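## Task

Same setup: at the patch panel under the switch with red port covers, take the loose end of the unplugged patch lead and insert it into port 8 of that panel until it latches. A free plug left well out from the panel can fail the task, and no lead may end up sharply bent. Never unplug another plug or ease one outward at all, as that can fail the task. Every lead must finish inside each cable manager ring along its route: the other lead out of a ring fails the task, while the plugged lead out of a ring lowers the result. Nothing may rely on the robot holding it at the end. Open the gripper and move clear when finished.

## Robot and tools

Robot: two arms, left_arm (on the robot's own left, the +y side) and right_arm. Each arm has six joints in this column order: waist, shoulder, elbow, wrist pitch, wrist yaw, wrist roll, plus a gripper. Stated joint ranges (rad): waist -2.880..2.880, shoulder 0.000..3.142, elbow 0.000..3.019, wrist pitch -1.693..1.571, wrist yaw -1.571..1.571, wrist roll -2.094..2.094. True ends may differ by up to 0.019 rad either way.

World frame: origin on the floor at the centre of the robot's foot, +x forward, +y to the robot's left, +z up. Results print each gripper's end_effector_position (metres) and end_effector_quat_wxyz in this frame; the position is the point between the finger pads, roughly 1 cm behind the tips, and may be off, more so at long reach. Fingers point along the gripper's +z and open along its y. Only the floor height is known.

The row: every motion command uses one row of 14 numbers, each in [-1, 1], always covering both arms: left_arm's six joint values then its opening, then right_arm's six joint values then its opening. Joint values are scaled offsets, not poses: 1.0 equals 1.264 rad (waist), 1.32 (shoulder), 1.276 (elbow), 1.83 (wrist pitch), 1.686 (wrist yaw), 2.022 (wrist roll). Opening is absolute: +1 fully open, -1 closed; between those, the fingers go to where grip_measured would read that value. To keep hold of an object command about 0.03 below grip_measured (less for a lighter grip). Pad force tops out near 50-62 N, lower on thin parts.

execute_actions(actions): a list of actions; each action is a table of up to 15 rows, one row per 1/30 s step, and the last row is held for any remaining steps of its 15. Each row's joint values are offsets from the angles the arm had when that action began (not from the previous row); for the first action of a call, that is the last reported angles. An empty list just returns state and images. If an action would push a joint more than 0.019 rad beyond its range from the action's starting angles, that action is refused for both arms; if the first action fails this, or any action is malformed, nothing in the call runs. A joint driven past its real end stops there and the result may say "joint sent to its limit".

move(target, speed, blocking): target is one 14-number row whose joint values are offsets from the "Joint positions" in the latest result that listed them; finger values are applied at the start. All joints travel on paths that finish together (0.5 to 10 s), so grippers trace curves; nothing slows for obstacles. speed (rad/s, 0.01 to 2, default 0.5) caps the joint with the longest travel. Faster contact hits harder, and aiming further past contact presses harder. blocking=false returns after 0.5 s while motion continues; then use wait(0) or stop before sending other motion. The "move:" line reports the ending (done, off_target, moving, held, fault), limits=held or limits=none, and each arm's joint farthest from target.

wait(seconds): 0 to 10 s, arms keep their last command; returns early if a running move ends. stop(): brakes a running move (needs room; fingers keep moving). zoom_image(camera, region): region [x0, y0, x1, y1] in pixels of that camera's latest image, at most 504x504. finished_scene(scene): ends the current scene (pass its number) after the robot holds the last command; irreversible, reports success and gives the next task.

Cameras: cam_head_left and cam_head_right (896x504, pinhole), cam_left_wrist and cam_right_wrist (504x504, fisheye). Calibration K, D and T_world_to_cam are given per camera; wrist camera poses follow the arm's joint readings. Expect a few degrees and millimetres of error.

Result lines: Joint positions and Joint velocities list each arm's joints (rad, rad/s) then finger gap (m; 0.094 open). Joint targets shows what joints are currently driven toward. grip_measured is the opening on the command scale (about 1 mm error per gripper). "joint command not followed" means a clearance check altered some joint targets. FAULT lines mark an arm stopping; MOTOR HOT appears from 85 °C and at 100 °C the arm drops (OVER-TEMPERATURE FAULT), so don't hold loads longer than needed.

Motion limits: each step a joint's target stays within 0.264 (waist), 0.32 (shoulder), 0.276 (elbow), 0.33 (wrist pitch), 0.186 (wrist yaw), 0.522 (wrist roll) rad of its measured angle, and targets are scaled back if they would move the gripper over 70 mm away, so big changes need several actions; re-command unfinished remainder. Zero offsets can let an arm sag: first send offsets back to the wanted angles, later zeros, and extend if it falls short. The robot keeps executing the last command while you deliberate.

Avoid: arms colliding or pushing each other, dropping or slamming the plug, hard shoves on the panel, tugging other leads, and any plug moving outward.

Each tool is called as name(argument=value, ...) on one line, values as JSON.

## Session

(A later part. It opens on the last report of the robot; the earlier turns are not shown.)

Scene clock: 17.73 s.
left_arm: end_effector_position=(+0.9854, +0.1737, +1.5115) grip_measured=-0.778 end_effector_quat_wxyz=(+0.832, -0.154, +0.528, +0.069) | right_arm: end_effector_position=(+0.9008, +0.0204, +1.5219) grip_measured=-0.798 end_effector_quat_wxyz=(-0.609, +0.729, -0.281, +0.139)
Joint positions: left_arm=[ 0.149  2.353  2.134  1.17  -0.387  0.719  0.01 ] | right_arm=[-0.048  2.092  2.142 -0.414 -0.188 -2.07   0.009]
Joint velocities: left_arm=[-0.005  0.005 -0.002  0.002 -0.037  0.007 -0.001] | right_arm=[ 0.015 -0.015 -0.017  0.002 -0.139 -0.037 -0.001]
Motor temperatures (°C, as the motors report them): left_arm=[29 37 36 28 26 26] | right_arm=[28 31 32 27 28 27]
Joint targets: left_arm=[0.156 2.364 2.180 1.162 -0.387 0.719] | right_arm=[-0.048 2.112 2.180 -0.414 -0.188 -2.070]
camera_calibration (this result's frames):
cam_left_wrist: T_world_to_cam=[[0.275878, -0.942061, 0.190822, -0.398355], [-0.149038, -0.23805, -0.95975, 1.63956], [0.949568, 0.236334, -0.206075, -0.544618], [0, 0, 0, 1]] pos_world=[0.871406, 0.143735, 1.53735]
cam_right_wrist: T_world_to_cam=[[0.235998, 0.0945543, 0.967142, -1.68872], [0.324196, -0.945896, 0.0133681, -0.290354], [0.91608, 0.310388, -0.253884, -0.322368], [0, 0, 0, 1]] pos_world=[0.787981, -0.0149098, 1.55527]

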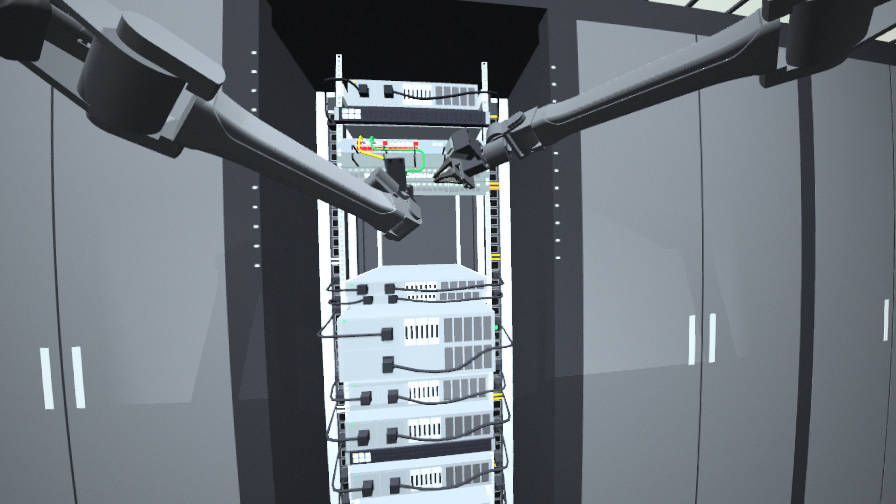

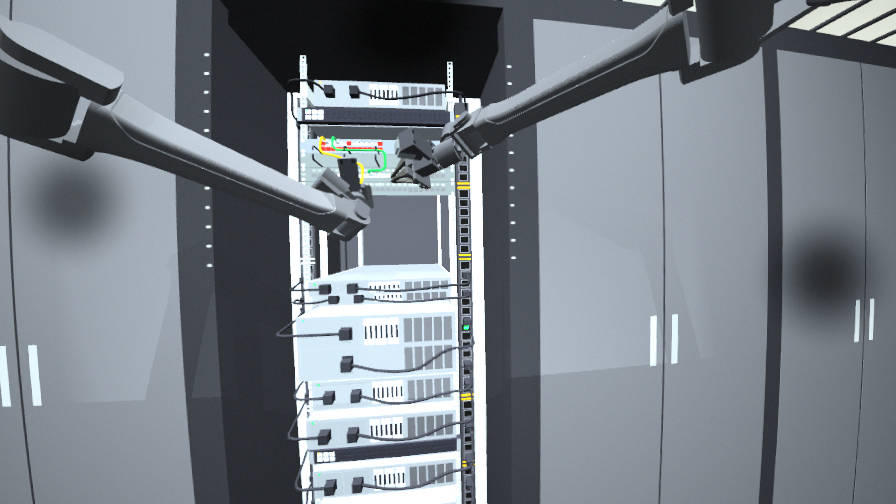

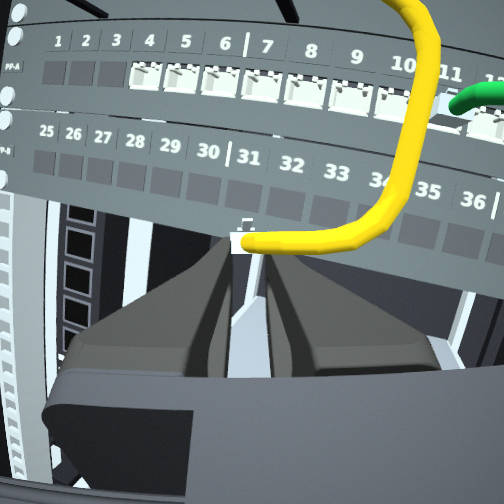

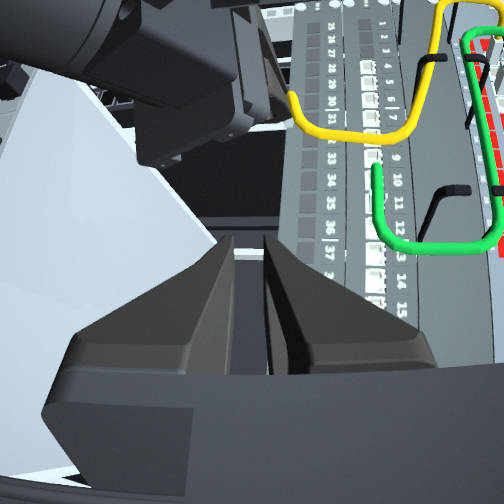

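move(target=[0.0435,-0.129,-0.1144,-0.0568,0.2426,-0.0247,-0.81,0,0.015,0.03,0,0,0,-0.8], speed=0.2)

zoom_image(camera="cam_left_wrist", region=[150, 160, 350, 320])

zoom_image(camera="cam_right_wrist", region=[290, 30, 490, 190])

Scene clock: 21.33 s.
left_arm: end_effector_position=(+0.9768, +0.1652, +1.5542) grip_measured=-0.778 end_effector_quat_wxyz=(+0.887, +0.006, +0.462, -0.003) | right_arm: end_effector_position=(+0.9008, +0.0204, +1.5219) grip_measured=-0.798 end_effector_quat_wxyz=(-0.609, +0.729, -0.281, +0.139)
Joint positions: left_arm=[0.192 2.217 1.985 1.075 0.017 0.687 0.01 ] | right_arm=[-0.048  2.092  2.142 -0.414 -0.188 -2.07   0.009]
Joint velocities: left_arm=[-0.005  0.005  0.007 -0.007  0.007 -0.095  0.   ] | right_arm=[-0.005 -0.015  0.012 -0.027 -0.095 -0.037 -0.001]
Motor temperatures (°C, as the motors report them): left_arm=[29 37 36 28 26 26] | right_arm=[28 31 33 27 28 27]
Joint targets: left_arm=[0.204 2.183 1.988 1.066 0.022 0.669] | right_arm=[-0.048 2.112 2.180 -0.414 -0.188 -2.070]
move: off_target (left_arm, right_arm); limits=none; left_arm: farthest joint: the shoulder, 0.034 radians from its target (0.171 radians at the start); right_arm: farthest joint: the elbow, 0.039 radians from its target (0.039 radians at the start)
camera_calibration (this result's frames):
cam_left_wrist: T_world_to_cam=[[-0.0138247, -0.999904, -0.000833727, 0.178353], [-0.0163498, 0.00105975, -0.999866, 1.57046], [0.999771, -0.0138092, -0.0163629, -0.828168], [0, 0, 0, 1]] pos_world=[0.85612, 0.165235, 1.55684]
cam_right_wrist: T_world_to_cam=[[0.235998, 0.0945543, 0.967142, -1.68872], [0.324196, -0.945896, 0.0133681, -0.290354], [0.91608, 0.310388, -0.253884, -0.322368], [0, 0, 0, 1]] pos_world=[0.787981, -0.0149098, 1.55527]

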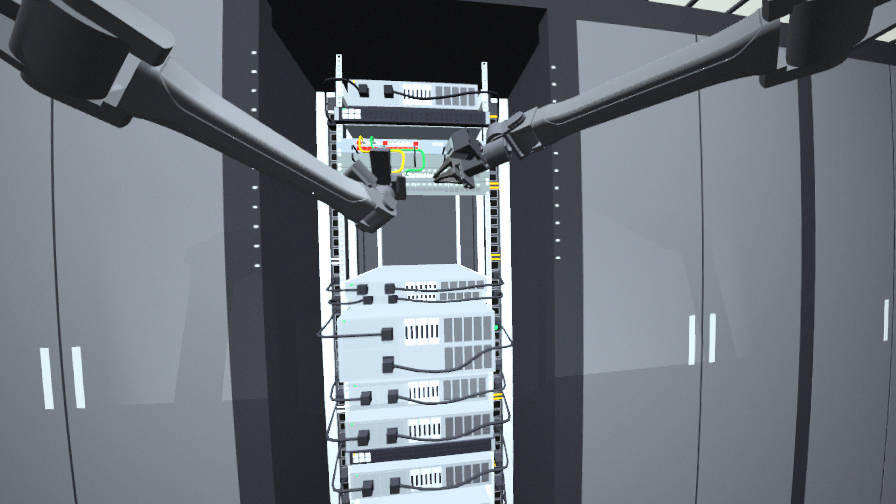

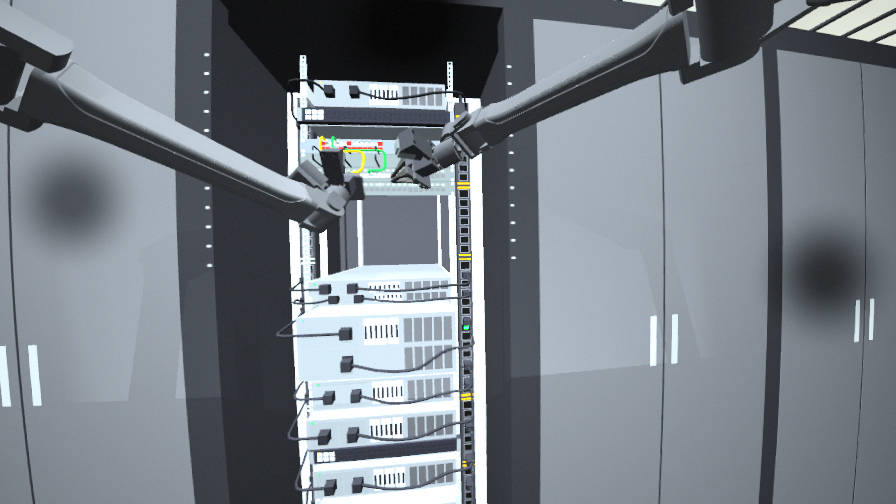

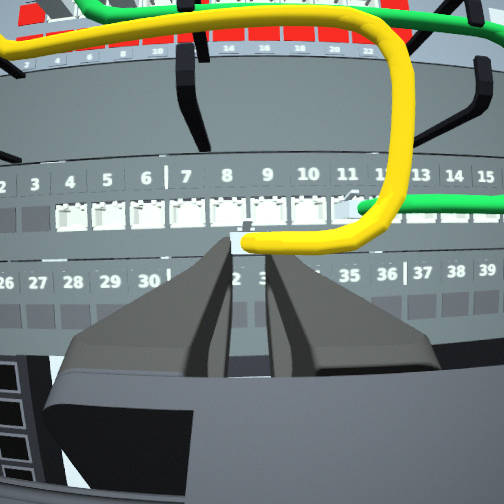

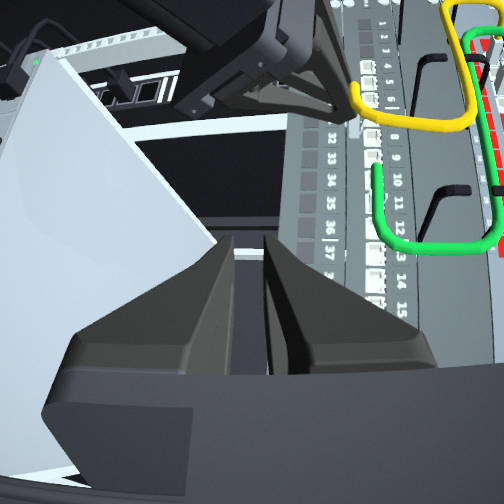

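Region (150, 160, 350, 320) of cam_left_wrist's 504x504 image, scaled by 2.520, with more detail than that image has; it fills the top 403 rows of this view, and the rest is white.

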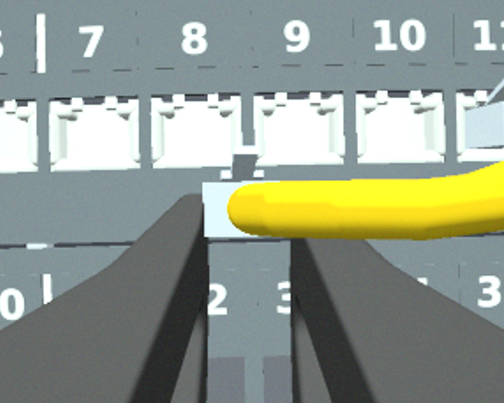

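Region (290, 30, 490, 190) of cam_right_wrist's 504x504 image, scaled by 2.520, with more detail than that image has; it fills the top 403 rows of this view, and the rest is white.

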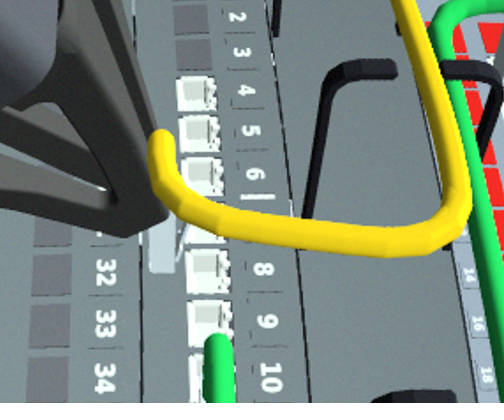

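move(target=[0.008,-0.0394,0.01,-0.004,0,0,-0.81,0,0.015,0.03,0,0,0,-0.8], speed=0.08)

zoom_image(camera="cam_left_wrist", region=[150, 160, 350, 320])

zoom_image(camera="cam_right_wrist", region=[290, 30, 490, 190])

Scene clock: 22.83 s.
left_arm: end_effector_position=(+0.9756, +0.1742, +1.5666) grip_measured=-0.778 end_effector_quat_wxyz=(+0.890, +0.001, +0.457, -0.000) | right_arm: end_effector_position=(+0.9008, +0.0204, +1.5219) grip_measured=-0.798 end_effector_quat_wxyz=(-0.609, +0.729, -0.281, +0.139)
Joint positions: left_arm=[0.192 2.198 1.983 1.075 0.017 0.686 0.01 ] | right_arm=[-0.048  2.092  2.142 -0.414 -0.188 -2.07   0.009]
Joint velocities: left_arm=[ 0.005 -0.015 -0.012  0.007  0.007 -0.022  0.001] | right_arm=[ 0.015 -0.005 -0.002 -0.002  0.066  0.081 -0.   ]
Motor temperatures (°C, as the motors report them): left_arm=[29 37 36 28 26 26] | right_arm=[28 32 33 27 28 27]
Joint targets: left_arm=[0.202 2.166 1.998 1.067 0.017 0.687] | right_arm=[-0.048 2.112 2.180 -0.414 -0.188 -2.070]
move: off_target (left_arm, right_arm); limits=none; left_arm: farthest joint: the shoulder, 0.033 radians from its target (0.052 radians at the start); right_arm: farthest joint: the elbow, 0.039 radians from its target (0.039 radians at the start)
camera_calibration (this result's frames):
cam_left_wrist: T_world_to_cam=[[-0.0056838, -0.999971, 0.00507543, 0.170115], [-0.00394199, -0.00505307, -0.999979, 1.57202], [0.999976, -0.00570369, -0.00391315, -0.84781], [0, 0, 0, 1]] pos_world=[0.854954, 0.173218, 1.56781]
cam_right_wrist: T_world_to_cam=[[0.235998, 0.0945543, 0.967142, -1.68872], [0.324196, -0.945896, 0.0133681, -0.290354], [0.91608, 0.310388, -0.253884, -0.322368], [0, 0, 0, 1]] pos_world=[0.787981, -0.0149098, 1.55527]

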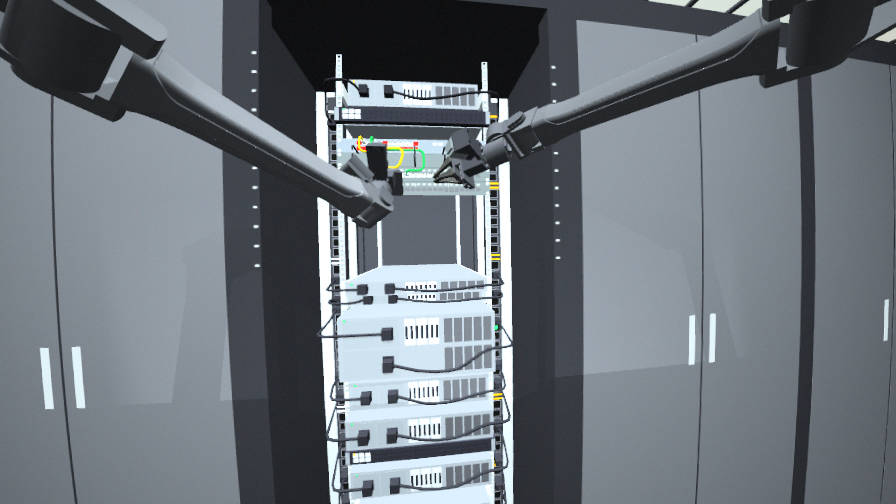

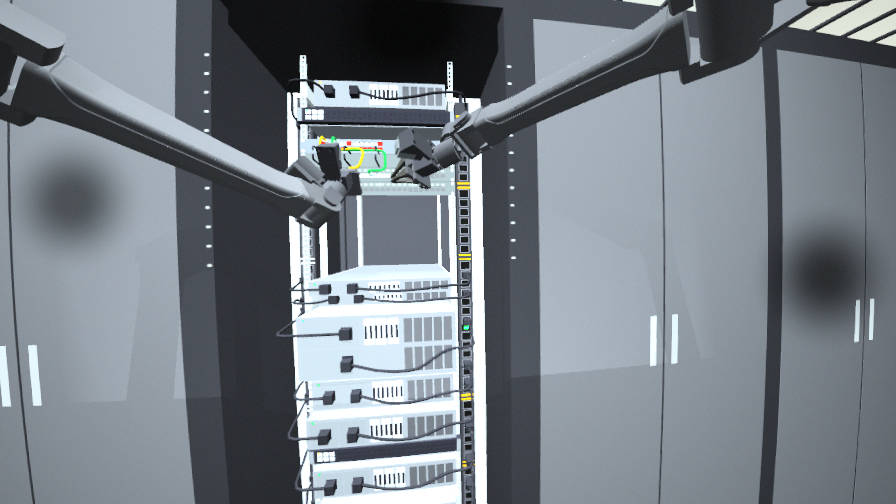

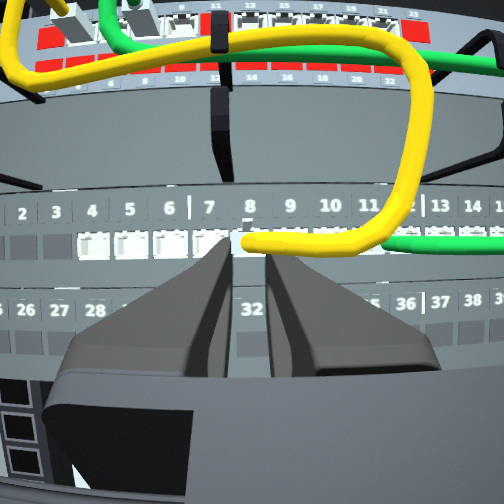

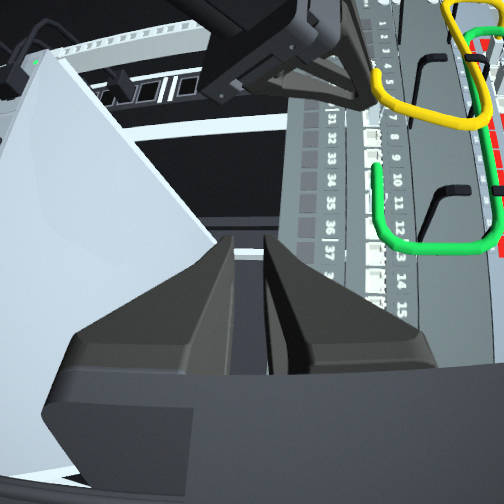

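Region (150, 160, 350, 320) of cam_left_wrist's 504x504 image, scaled by 2.520, with more detail than that image has; it fills the top 403 rows of this view, and the rest is white.

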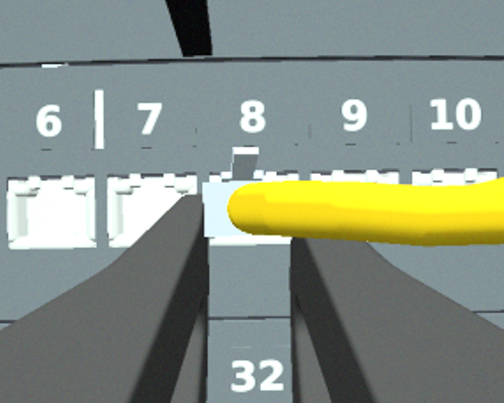

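Region (290, 30, 490, 190) of cam_right_wrist's 504x504 image, scaled by 2.520, with more detail than that image has; it fills the top 403 rows of this view, and the rest is white.

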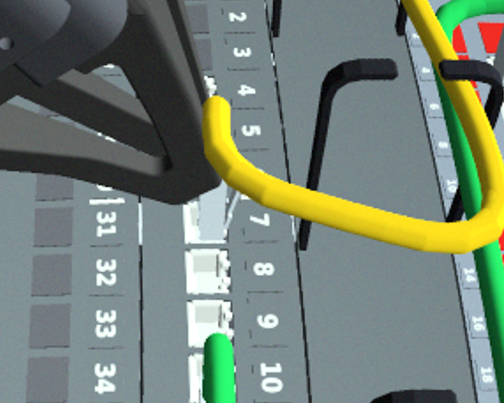

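execute_actions(actions=[[[0.008,-0.01,0.025,-0.004,0.002,0,-0.81,0,0.015,0.03,0,0,0,-0.8],[0.008,0.003,0.038,-0.004,0.002,0,-0.81,0,0.015,0.03,0,0,0,-0.8]],[[0.0095,0.0086,0.0455,-0.005,0.003,0,-0.81,0,0.015,0.03,0,0,0,-0.8],[0.0103,0.0123,0.0455,-0.005,0.003,0,-0.81,0,0.015,0.03,0,0,0,-0.8],[0.0103,0.0123,0.0535,-0.008,0.003,0,-0.81,0,0.015,0.03,0,0,0,-0.8],[0.0111,0.016,0.0535,-0.008,0.0035,0,-0.81,0,0.015,0.03,0,0,0,-0.8],[0.0111,0.016,0.0616,-0.011,0.0035,0,-0.81,0,0.015,0.03,0,0,0,-0.8],[0.0119,0.0198,0.0616,-0.011,0.004,0,-0.81,0,0.015,0.03,0,0,0,-0.8],[0.0119,0.0198,0.0697,-0.014,0.004,0,-0.81,0,0.015,0.03,0,0,0,-0.8],[0.0127,0.0235,0.0697,-0.014,0.0045,0,-0.81,0,0.015,0.03,0,0,0,-0.8],[0.0127,0.0235,0.0777,-0.0168,0.0045,0,-0.81,0,0.015,0.03,0,0,0,-0.8]]])

wait(seconds=0.4)

zoom_image(camera="cam_left_wrist", region=[150, 160, 350, 320])

zoom_image(camera="cam_right_wrist", region=[290, 30, 490, 190])

Scene clock: 24.97 s.
left_arm: end_effector_position=(+0.9827, +0.1719, +1.5671) grip_measured=-0.778 end_effector_quat_wxyz=(+0.890, +0.002, +0.457, -0.001) | right_arm: end_effector_position=(+0.9008, +0.0204, +1.5219) grip_measured=-0.798 end_effector_quat_wxyz=(-0.609, +0.729, -0.281, +0.139)
Joint positions: left_arm=[0.193 2.219 2.024 1.052 0.02  0.686 0.01 ] | right_arm=[-0.048  2.092  2.142 -0.414 -0.188 -2.07   0.009]
Joint velocities: left_arm=[ 0.015  0.005 -0.012  0.007  0.051  0.066  0.   ] | right_arm=[-0.005  0.005  0.007 -0.002  0.007  0.022 -0.002]
Motor temperatures (°C, as the motors report them): left_arm=[29 38 36 28 26 26] | right_arm=[28 32 33 27 28 27]
Joint targets: left_arm=[0.208 2.229 2.082 1.044 0.025 0.686] | right_arm=[-0.048 2.112 2.180 -0.414 -0.188 -2.070]
camera_calibration (this result's frames):
cam_left_wrist: T_world_to_cam=[[-0.0071974, -0.99997, 0.00295841, 0.172689], [-0.00392095, -0.00293024, -0.999988, 1.57218], [0.999966, -0.00720891, -0.00389974, -0.854655], [0, 0, 0, 1]] pos_world=[0.862034, 0.17113, 1.56832]
cam_right_wrist: T_world_to_cam=[[0.235998, 0.0945543, 0.967142, -1.68872], [0.324196, -0.945896, 0.0133681, -0.290354], [0.91608, 0.310388, -0.253884, -0.322368], [0, 0, 0, 1]] pos_world=[0.787981, -0.0149098, 1.55527]

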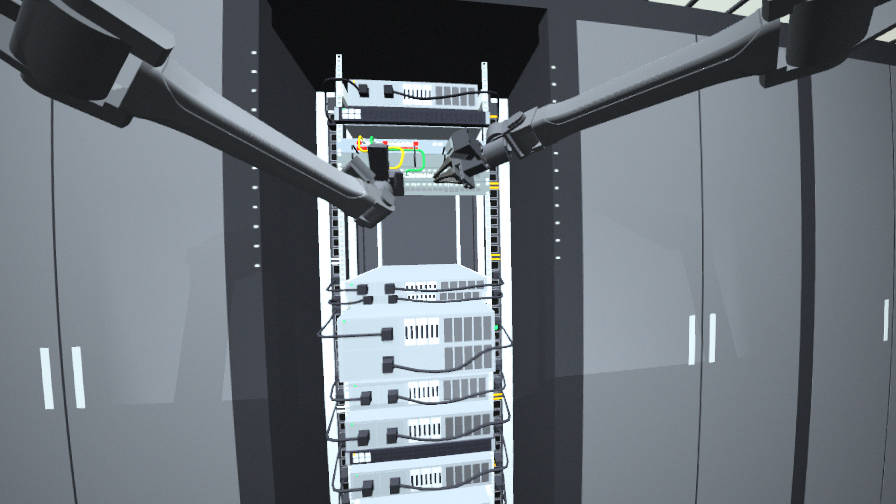

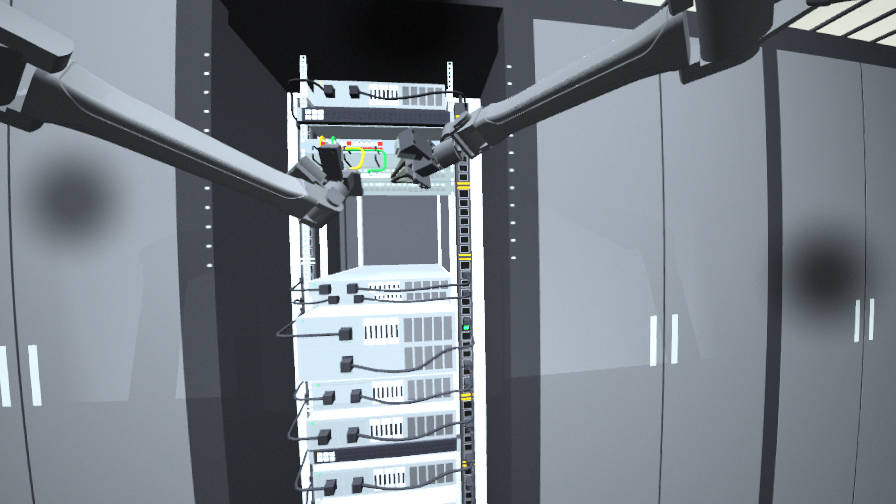

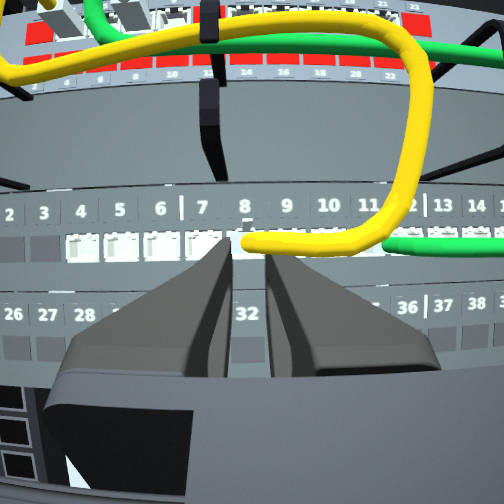

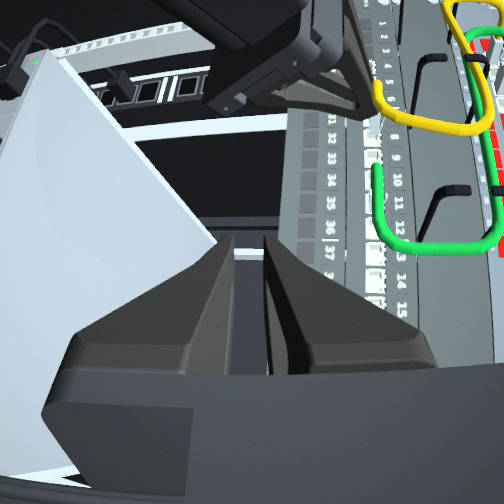

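Scene clock: 25.37 s.
left_arm: end_effector_position=(+0.9828, +0.1722, +1.5670) grip_measured=-0.778 end_effector_quat_wxyz=(+0.890, +0.002, +0.457, -0.000) | right_arm: end_effector_position=(+0.9008, +0.0204, +1.5219) grip_measured=-0.798 end_effector_quat_wxyz=(-0.609, +0.729, -0.281, +0.139)
Joint positions: left_arm=[0.193 2.219 2.024 1.052 0.02  0.686 0.01 ] | right_arm=[-0.048  2.092  2.142 -0.414 -0.188 -2.07   0.009]
Joint velocities: left_arm=[-0.005 -0.005  0.002 -0.002  0.022  0.022 -0.001] | right_arm=[-0.015  0.005 -0.012 -0.017  0.037 -0.007  0.   ]
Motor temperatures (°C, as the motors report them): left_arm=[29 38 36 28 26 26] | right_arm=[28 32 33 27 28 27]
Joint targets: left_arm=[0.208 2.229 2.082 1.044 0.025 0.686] | right_arm=[-0.048 2.112 2.180 -0.414 -0.188 -2.070]
wait: 0.40 s; at rest by 0.17 s
camera_calibration (this result's frames):
cam_left_wrist: T_world_to_cam=[[-0.00687425, -0.999972, 0.00283514, 0.172814], [-0.004081, -0.00280713, -0.999988, 1.57215], [0.999968, -0.00688573, -0.00406159, -0.854573], [0, 0, 0, 1]] pos_world=[0.86215, 0.171338, 1.56817]
cam_right_wrist: T_world_to_cam=[[0.235998, 0.0945543, 0.967142, -1.68872], [0.324196, -0.945896, 0.0133681, -0.290354], [0.91608, 0.310388, -0.253884, -0.322368], [0, 0, 0, 1]] pos_world=[0.787981, -0.0149098, 1.55527]

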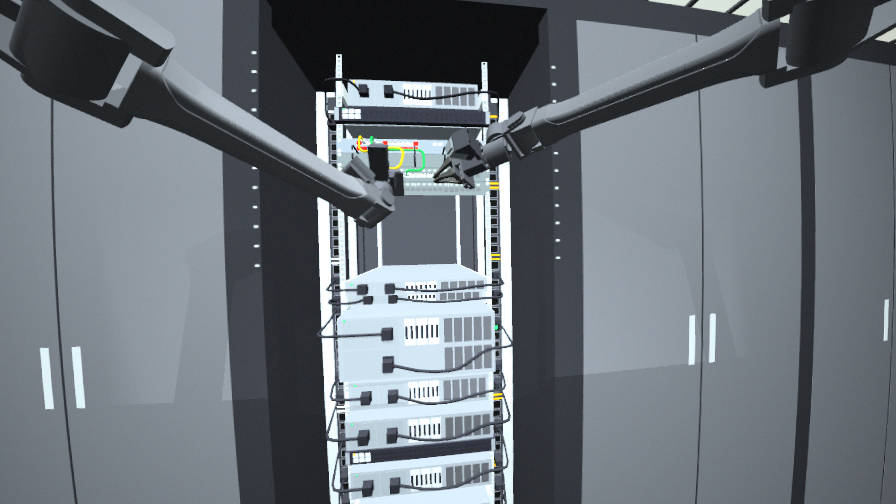

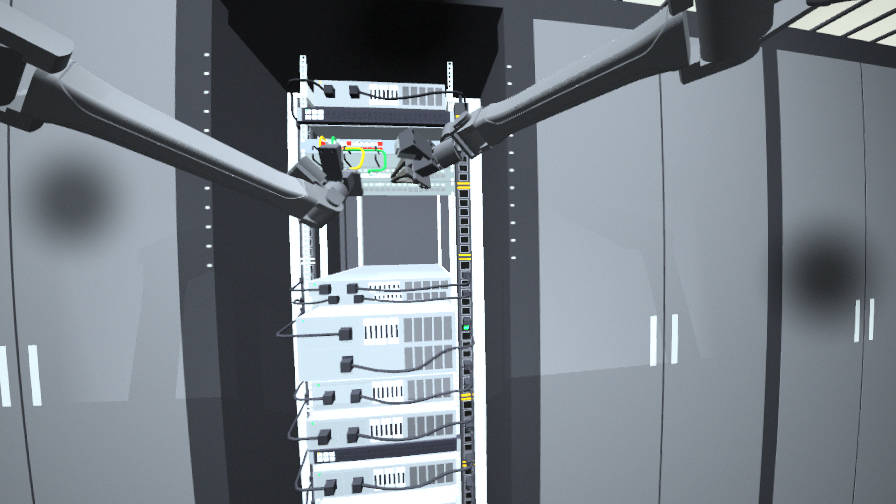

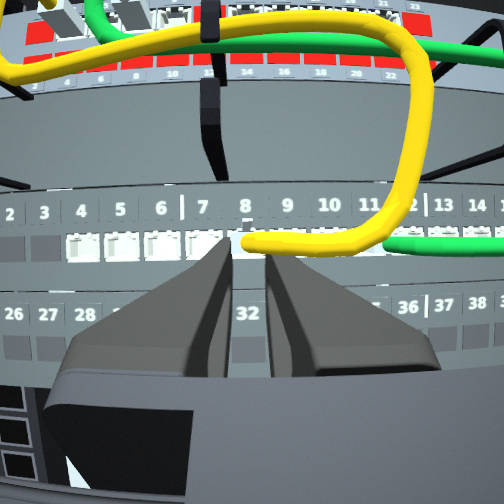

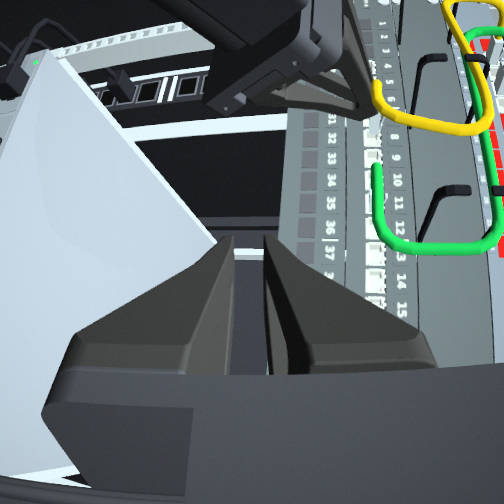

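Region (150, 160, 350, 320) of cam_left_wrist's 504x504 image, scaled by 2.520, with more detail than that image has; it fills the top 403 rows of this view, and the rest is white.

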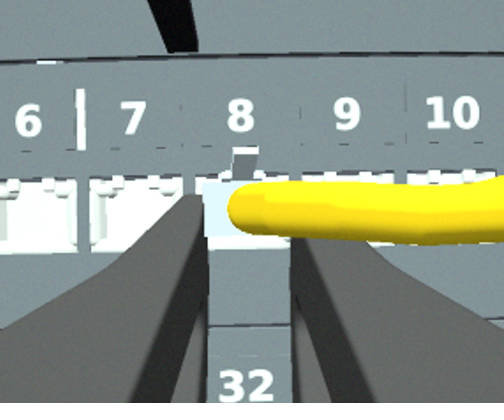

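Region (290, 30, 490, 190) of cam_right_wrist's 504x504 image, scaled by 2.520, with more detail than that image has; it fills the top 403 rows of this view, and the rest is white.

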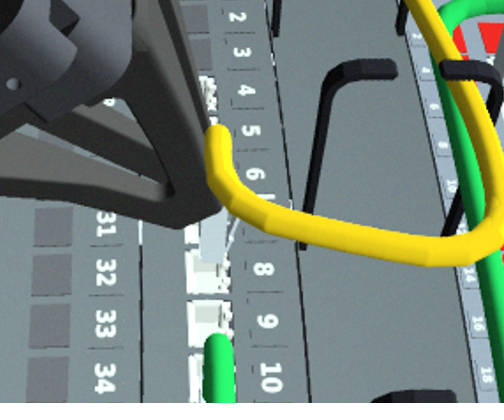

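execute_actions(actions=[[[0.0133,0.0082,0.0455,-0.0044,0.003,0,-0.81,0,0.015,0.03,0,0,0,-0.8],[0.0141,0.0121,0.0455,-0.0044,0.003,0,-0.81,0,0.015,0.03,0,0,0,-0.8],[0.0141,0.0121,0.054,-0.0075,0.0034,0,-0.81,0,0.015,0.03,0,0,0,-0.8],[0.0149,0.016,0.054,-0.0075,0.0034,0,-0.81,0,0.015,0.03,0,0,0,-0.8],[0.0149,0.016,0.0624,-0.0106,0.0038,0,-0.81,0,0.015,0.03,0,0,0,-0.8],[0.0157,0.0199,0.0624,-0.0106,0.0038,0,-0.81,0,0.015,0.03,0,0,0,-0.8],[0.0157,0.0199,0.0709,-0.0137,0.0042,0,-0.81,0,0.015,0.03,0,0,0,-0.8]]])

wait(seconds=0.4)

zoom_image(camera="cam_left_wrist", region=[150, 160, 350, 320])

zoom_image(camera="cam_right_wrist", region=[290, 30, 490, 190])

Scene clock: 26.53 s.
left_arm: end_effector_position=(+0.9896, +0.1748, +1.5663) grip_measured=-0.778 end_effector_quat_wxyz=(+0.890, +0.002, +0.457, +0.002) | right_arm: end_effector_position=(+0.9008, +0.0204, +1.5219) grip_measured=-0.798 end_effector_quat_wxyz=(-0.609, +0.729, -0.281, +0.139)
Joint positions: left_arm=[0.199 2.234 2.056 1.036 0.022 0.686 0.01 ] | right_arm=[-0.048  2.092  2.142 -0.414 -0.188 -2.07   0.009]
Joint velocities: left_arm=[-0.015 -0.005  0.002 -0.017 -0.037  0.022  0.   ] | right_arm=[ 0.005 -0.005  0.002 -0.002 -0.037  0.037 -0.   ]
Motor temperatures (°C, as the motors report them): left_arm=[29 38 36 28 26 26] | right_arm=[28 32 33 27 28 27]
Joint targets: left_arm=[0.213 2.245 2.114 1.028 0.027 0.686] | right_arm=[-0.048 2.112 2.180 -0.414 -0.188 -2.070]
camera_calibration (this result's frames):
cam_left_wrist: T_world_to_cam=[[-0.00215989, -0.999998, 0.000485068, 0.174504], [-0.00372519, -0.00047702, -0.999993, 1.57081], [0.999991, -0.00216168, -0.00372415, -0.862716], [0, 0, 0, 1]] pos_world=[0.868937, 0.173388, 1.5675]
cam_right_wrist: T_world_to_cam=[[0.235998, 0.0945543, 0.967142, -1.68872], [0.324196, -0.945896, 0.0133681, -0.290354], [0.91608, 0.310388, -0.253884, -0.322368], [0, 0, 0, 1]] pos_world=[0.787981, -0.0149098, 1.55527]

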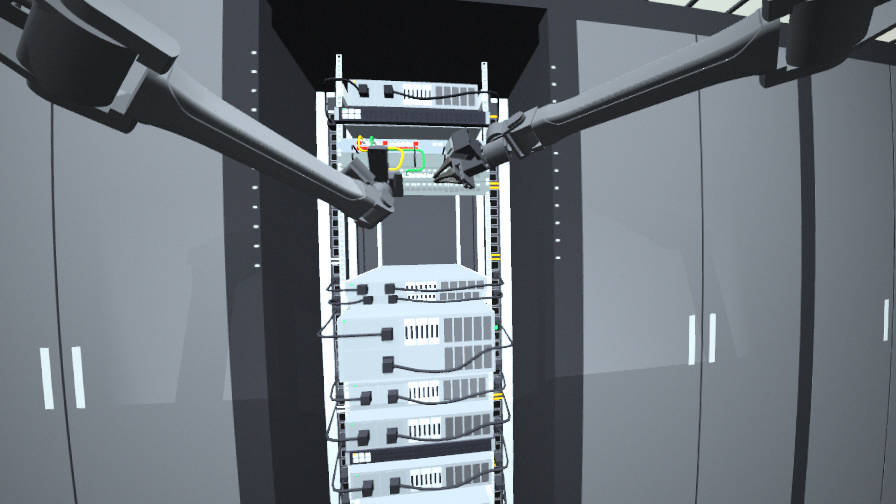

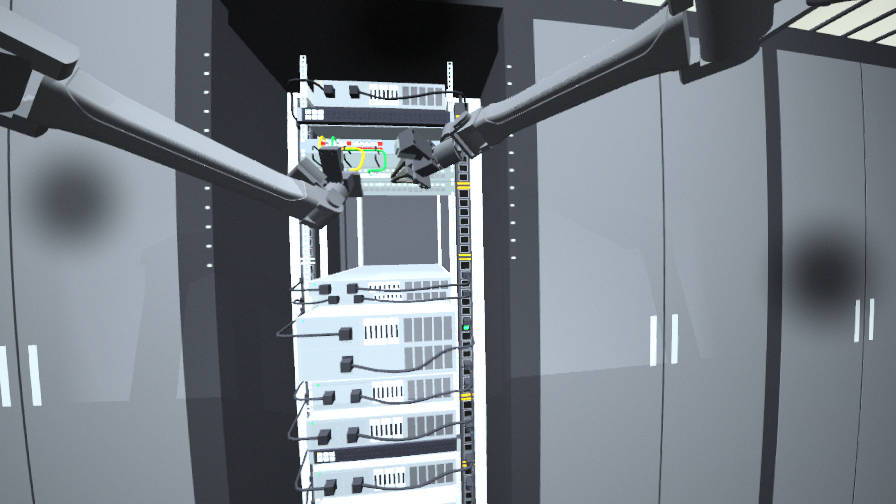

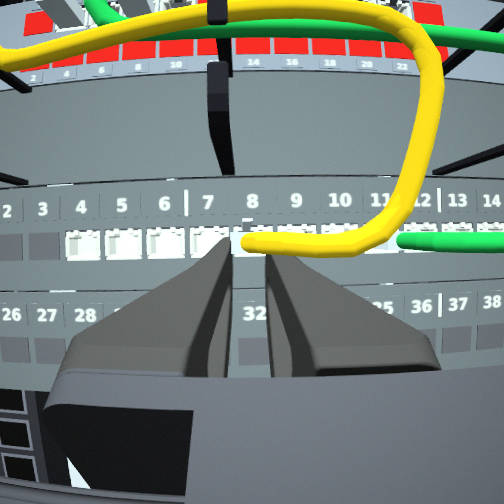

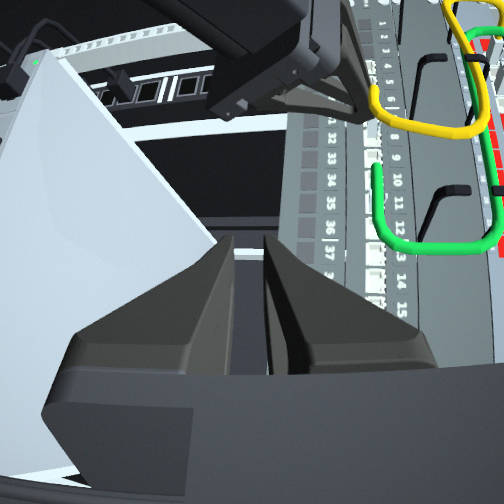

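Scene clock: 26.93 s.
left_arm: end_effector_position=(+0.9896, +0.1747, +1.5663) grip_measured=-0.778 end_effector_quat_wxyz=(+0.890, +0.003, +0.457, +0.002) | right_arm: end_effector_position=(+0.9008, +0.0204, +1.5219) grip_measured=-0.798 end_effector_quat_wxyz=(-0.609, +0.729, -0.281, +0.139)
Joint positions: left_arm=[0.199 2.234 2.056 1.036 0.022 0.686 0.01 ] | right_arm=[-0.048  2.092  2.142 -0.414 -0.188 -2.07   0.009]
Joint velocities: left_arm=[ 0.005 -0.015 -0.012 -0.022  0.022  0.022  0.001] | right_arm=[-0.005 -0.024 -0.017 -0.017 -0.051 -0.007 -0.   ]
Motor temperatures (°C, as the motors report them): left_arm=[29 38 37 28 26 26] | right_arm=[28 32 33 27 28 27]
Joint targets: left_arm=[0.213 2.245 2.114 1.027 0.027 0.686] | right_arm=[-0.048 2.112 2.180 -0.414 -0.188 -2.070]
wait: 0.40 s; at rest by 0.17 s
camera_calibration (this result's frames):
cam_left_wrist: T_world_to_cam=[[-0.00260055, -0.999997, 0.000179172, 0.175309], [-0.00378185, -0.000169337, -0.999993, 1.57079], [0.999989, -0.0026012, -0.0037814, -0.862567], [0, 0, 0, 1]] pos_world=[0.868954, 0.173331, 1.56749]
cam_right_wrist: T_world_to_cam=[[0.235998, 0.0945543, 0.967142, -1.68872], [0.324196, -0.945896, 0.0133681, -0.290354], [0.91608, 0.310388, -0.253884, -0.322368], [0, 0, 0, 1]] pos_world=[0.787981, -0.0149098, 1.55527]

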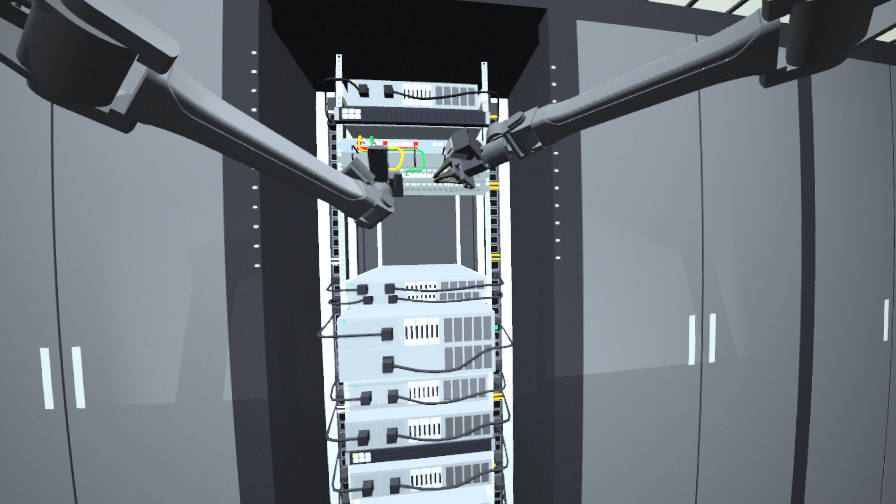

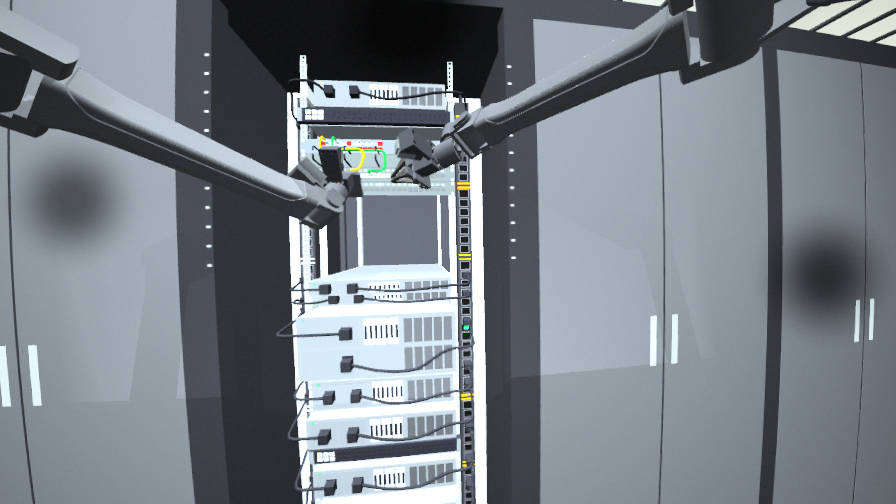

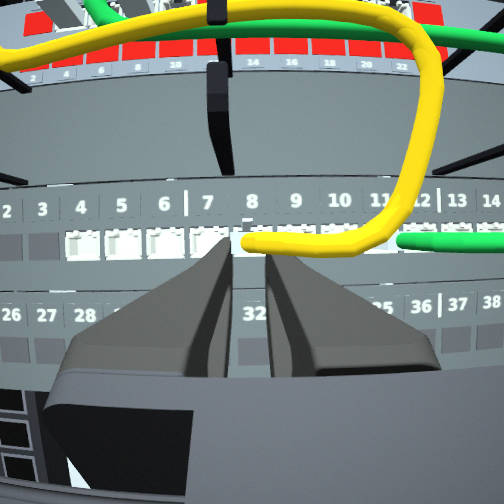

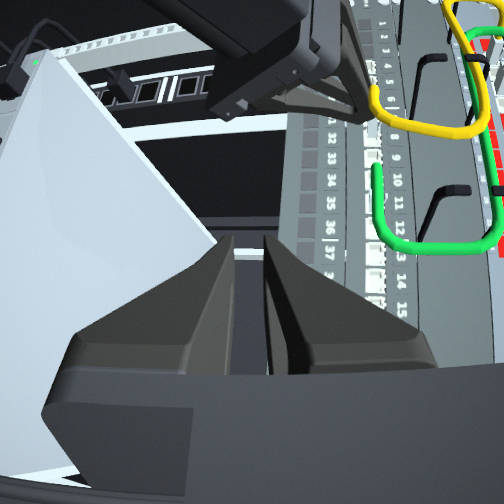

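Region (150, 160, 350, 320) of cam_left_wrist's 504x504 image, scaled by 2.520, with more detail than that image has; it fills the top 403 rows of this view, and the rest is white.

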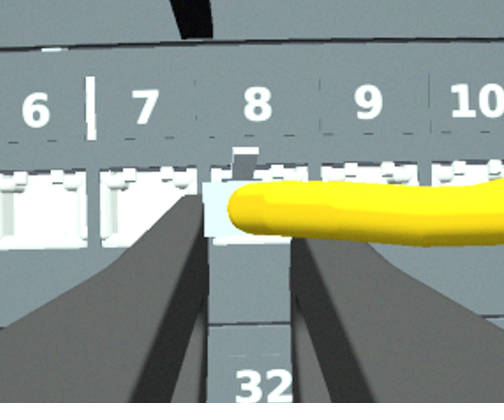

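Region (290, 30, 490, 190) of cam_right_wrist's 504x504 image, scaled by 2.520, with more detail than that image has; it fills the top 403 rows of this view, and the rest is white.

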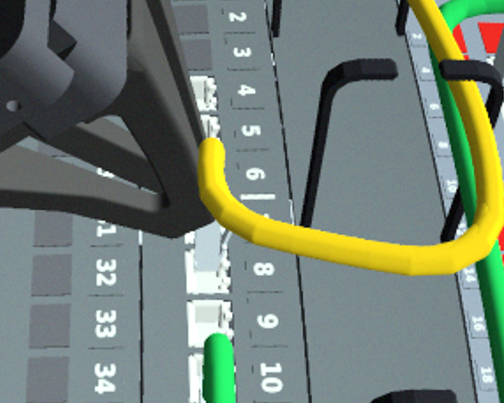

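execute_actions(actions=[[[0.008,0.0124,0.0455,-0.005,0.003,0,-0.81,0,0.015,0.03,0,0,0,-0.8],[0.008,0.0124,0.053,-0.0078,0.003,0,-0.81,0,0.015,0.03,0,0,0,-0.8],[0.008,0.0164,0.053,-0.0078,0.0036,0,-0.81,0,0.015,0.03,0,0,0,-0.8],[0.008,0.0164,0.061,-0.0106,0.0036,0,-0.81,0,0.015,0.03,0,0,0,-0.8]]])

zoom_image(camera="cam_left_wrist", region=[150, 160, 350, 320])

zoom_image(camera="cam_right_wrist", region=[290, 30, 490, 190])

Scene clock: 27.97 s.
left_arm: end_effector_position=(+0.9927, +0.1733, +1.5667) grip_measured=-0.778 end_effector_quat_wxyz=(+0.890, +0.003, +0.456, +0.002) | right_arm: end_effector_position=(+0.9008, +0.0204, +1.5219) grip_measured=-0.798 end_effector_quat_wxyz=(-0.609, +0.729, -0.281, +0.139)
Joint positions: left_arm=[0.199 2.243 2.076 1.025 0.024 0.686 0.01 ] | right_arm=[-0.048  2.092  2.142 -0.414 -0.188 -2.07   0.009]
Joint velocities: left_arm=[-0.005 -0.015 -0.007 -0.012 -0.022  0.066 -0.   ] | right_arm=[-0.015  0.005 -0.022 -0.007  0.007  0.007  0.001]
Motor temperatures (°C, as the motors report them): left_arm=[29 38 37 28 26 26] | right_arm=[28 32 34 27 28 27]
Joint targets: left_arm=[0.210 2.255 2.134 1.017 0.029 0.686] | right_arm=[-0.048 2.112 2.180 -0.414 -0.188 -2.070]
camera_calibration (this result's frames):
cam_left_wrist: T_world_to_cam=[[-0.00396482, -0.999992, -0.000778208, 0.176735], [-0.0034145, 0.000791747, -0.999994, 1.57069], [0.999986, -0.00396214, -0.00341762, -0.865967], [0, 0, 0, 1]] pos_world=[0.872019, 0.172058, 1.56786]
cam_right_wrist: T_world_to_cam=[[0.235998, 0.0945543, 0.967142, -1.68872], [0.324196, -0.945896, 0.0133681, -0.290354], [0.91608, 0.310388, -0.253884, -0.322368], [0, 0, 0, 1]] pos_world=[0.787981, -0.0149098, 1.55527]

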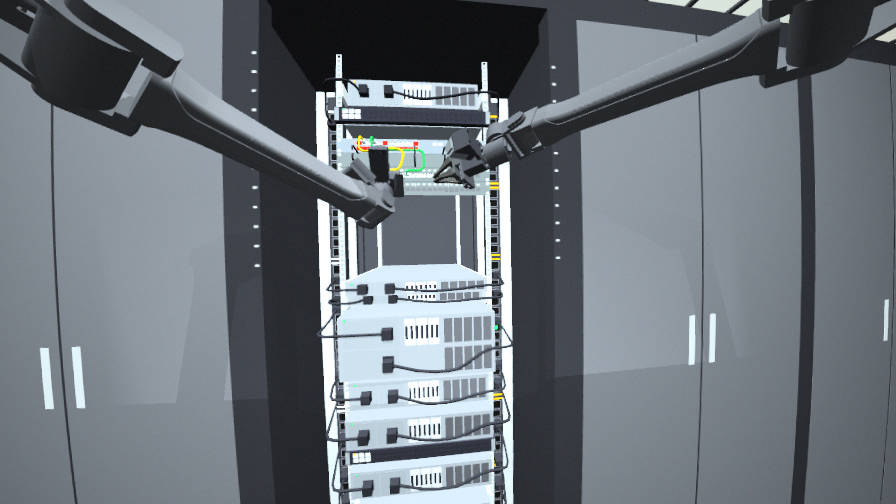

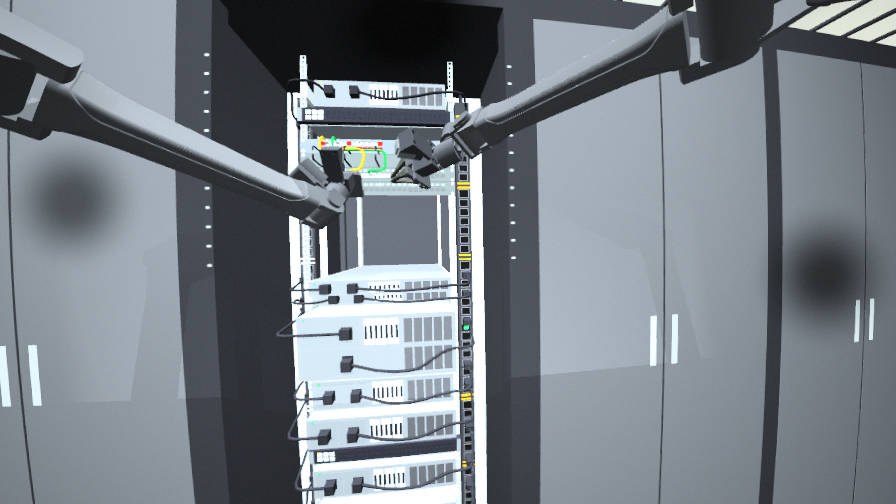

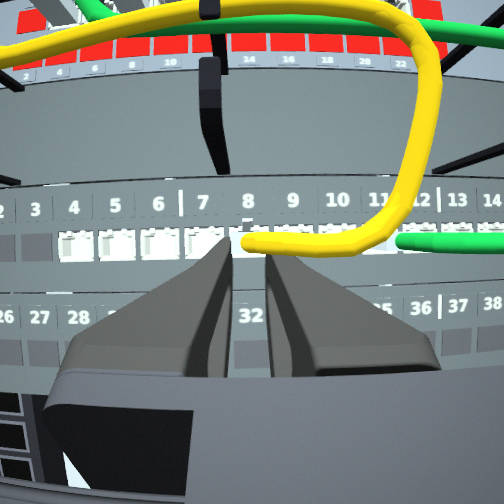

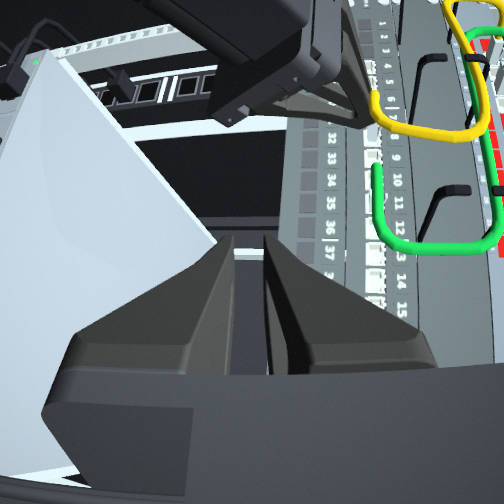

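Region (150, 160, 350, 320) of cam_left_wrist's 504x504 image, scaled by 2.520, with more detail than that image has; it fills the top 403 rows of this view, and the rest is white.

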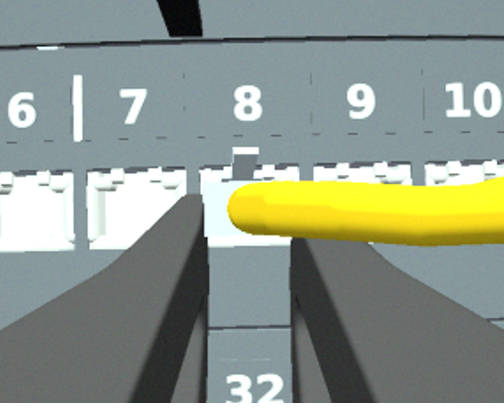

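Region (290, 30, 490, 190) of cam_right_wrist's 504x504 image, scaled by 2.520, with more detail than that image has; it fills the top 403 rows of this view, and the rest is white.

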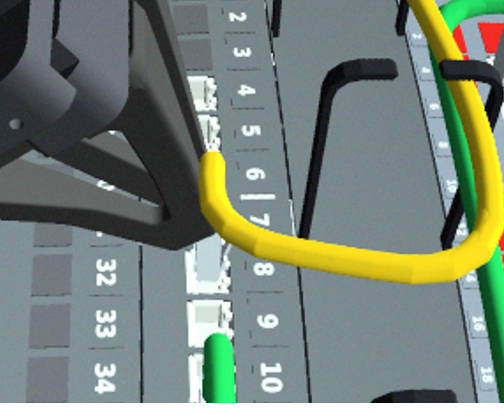

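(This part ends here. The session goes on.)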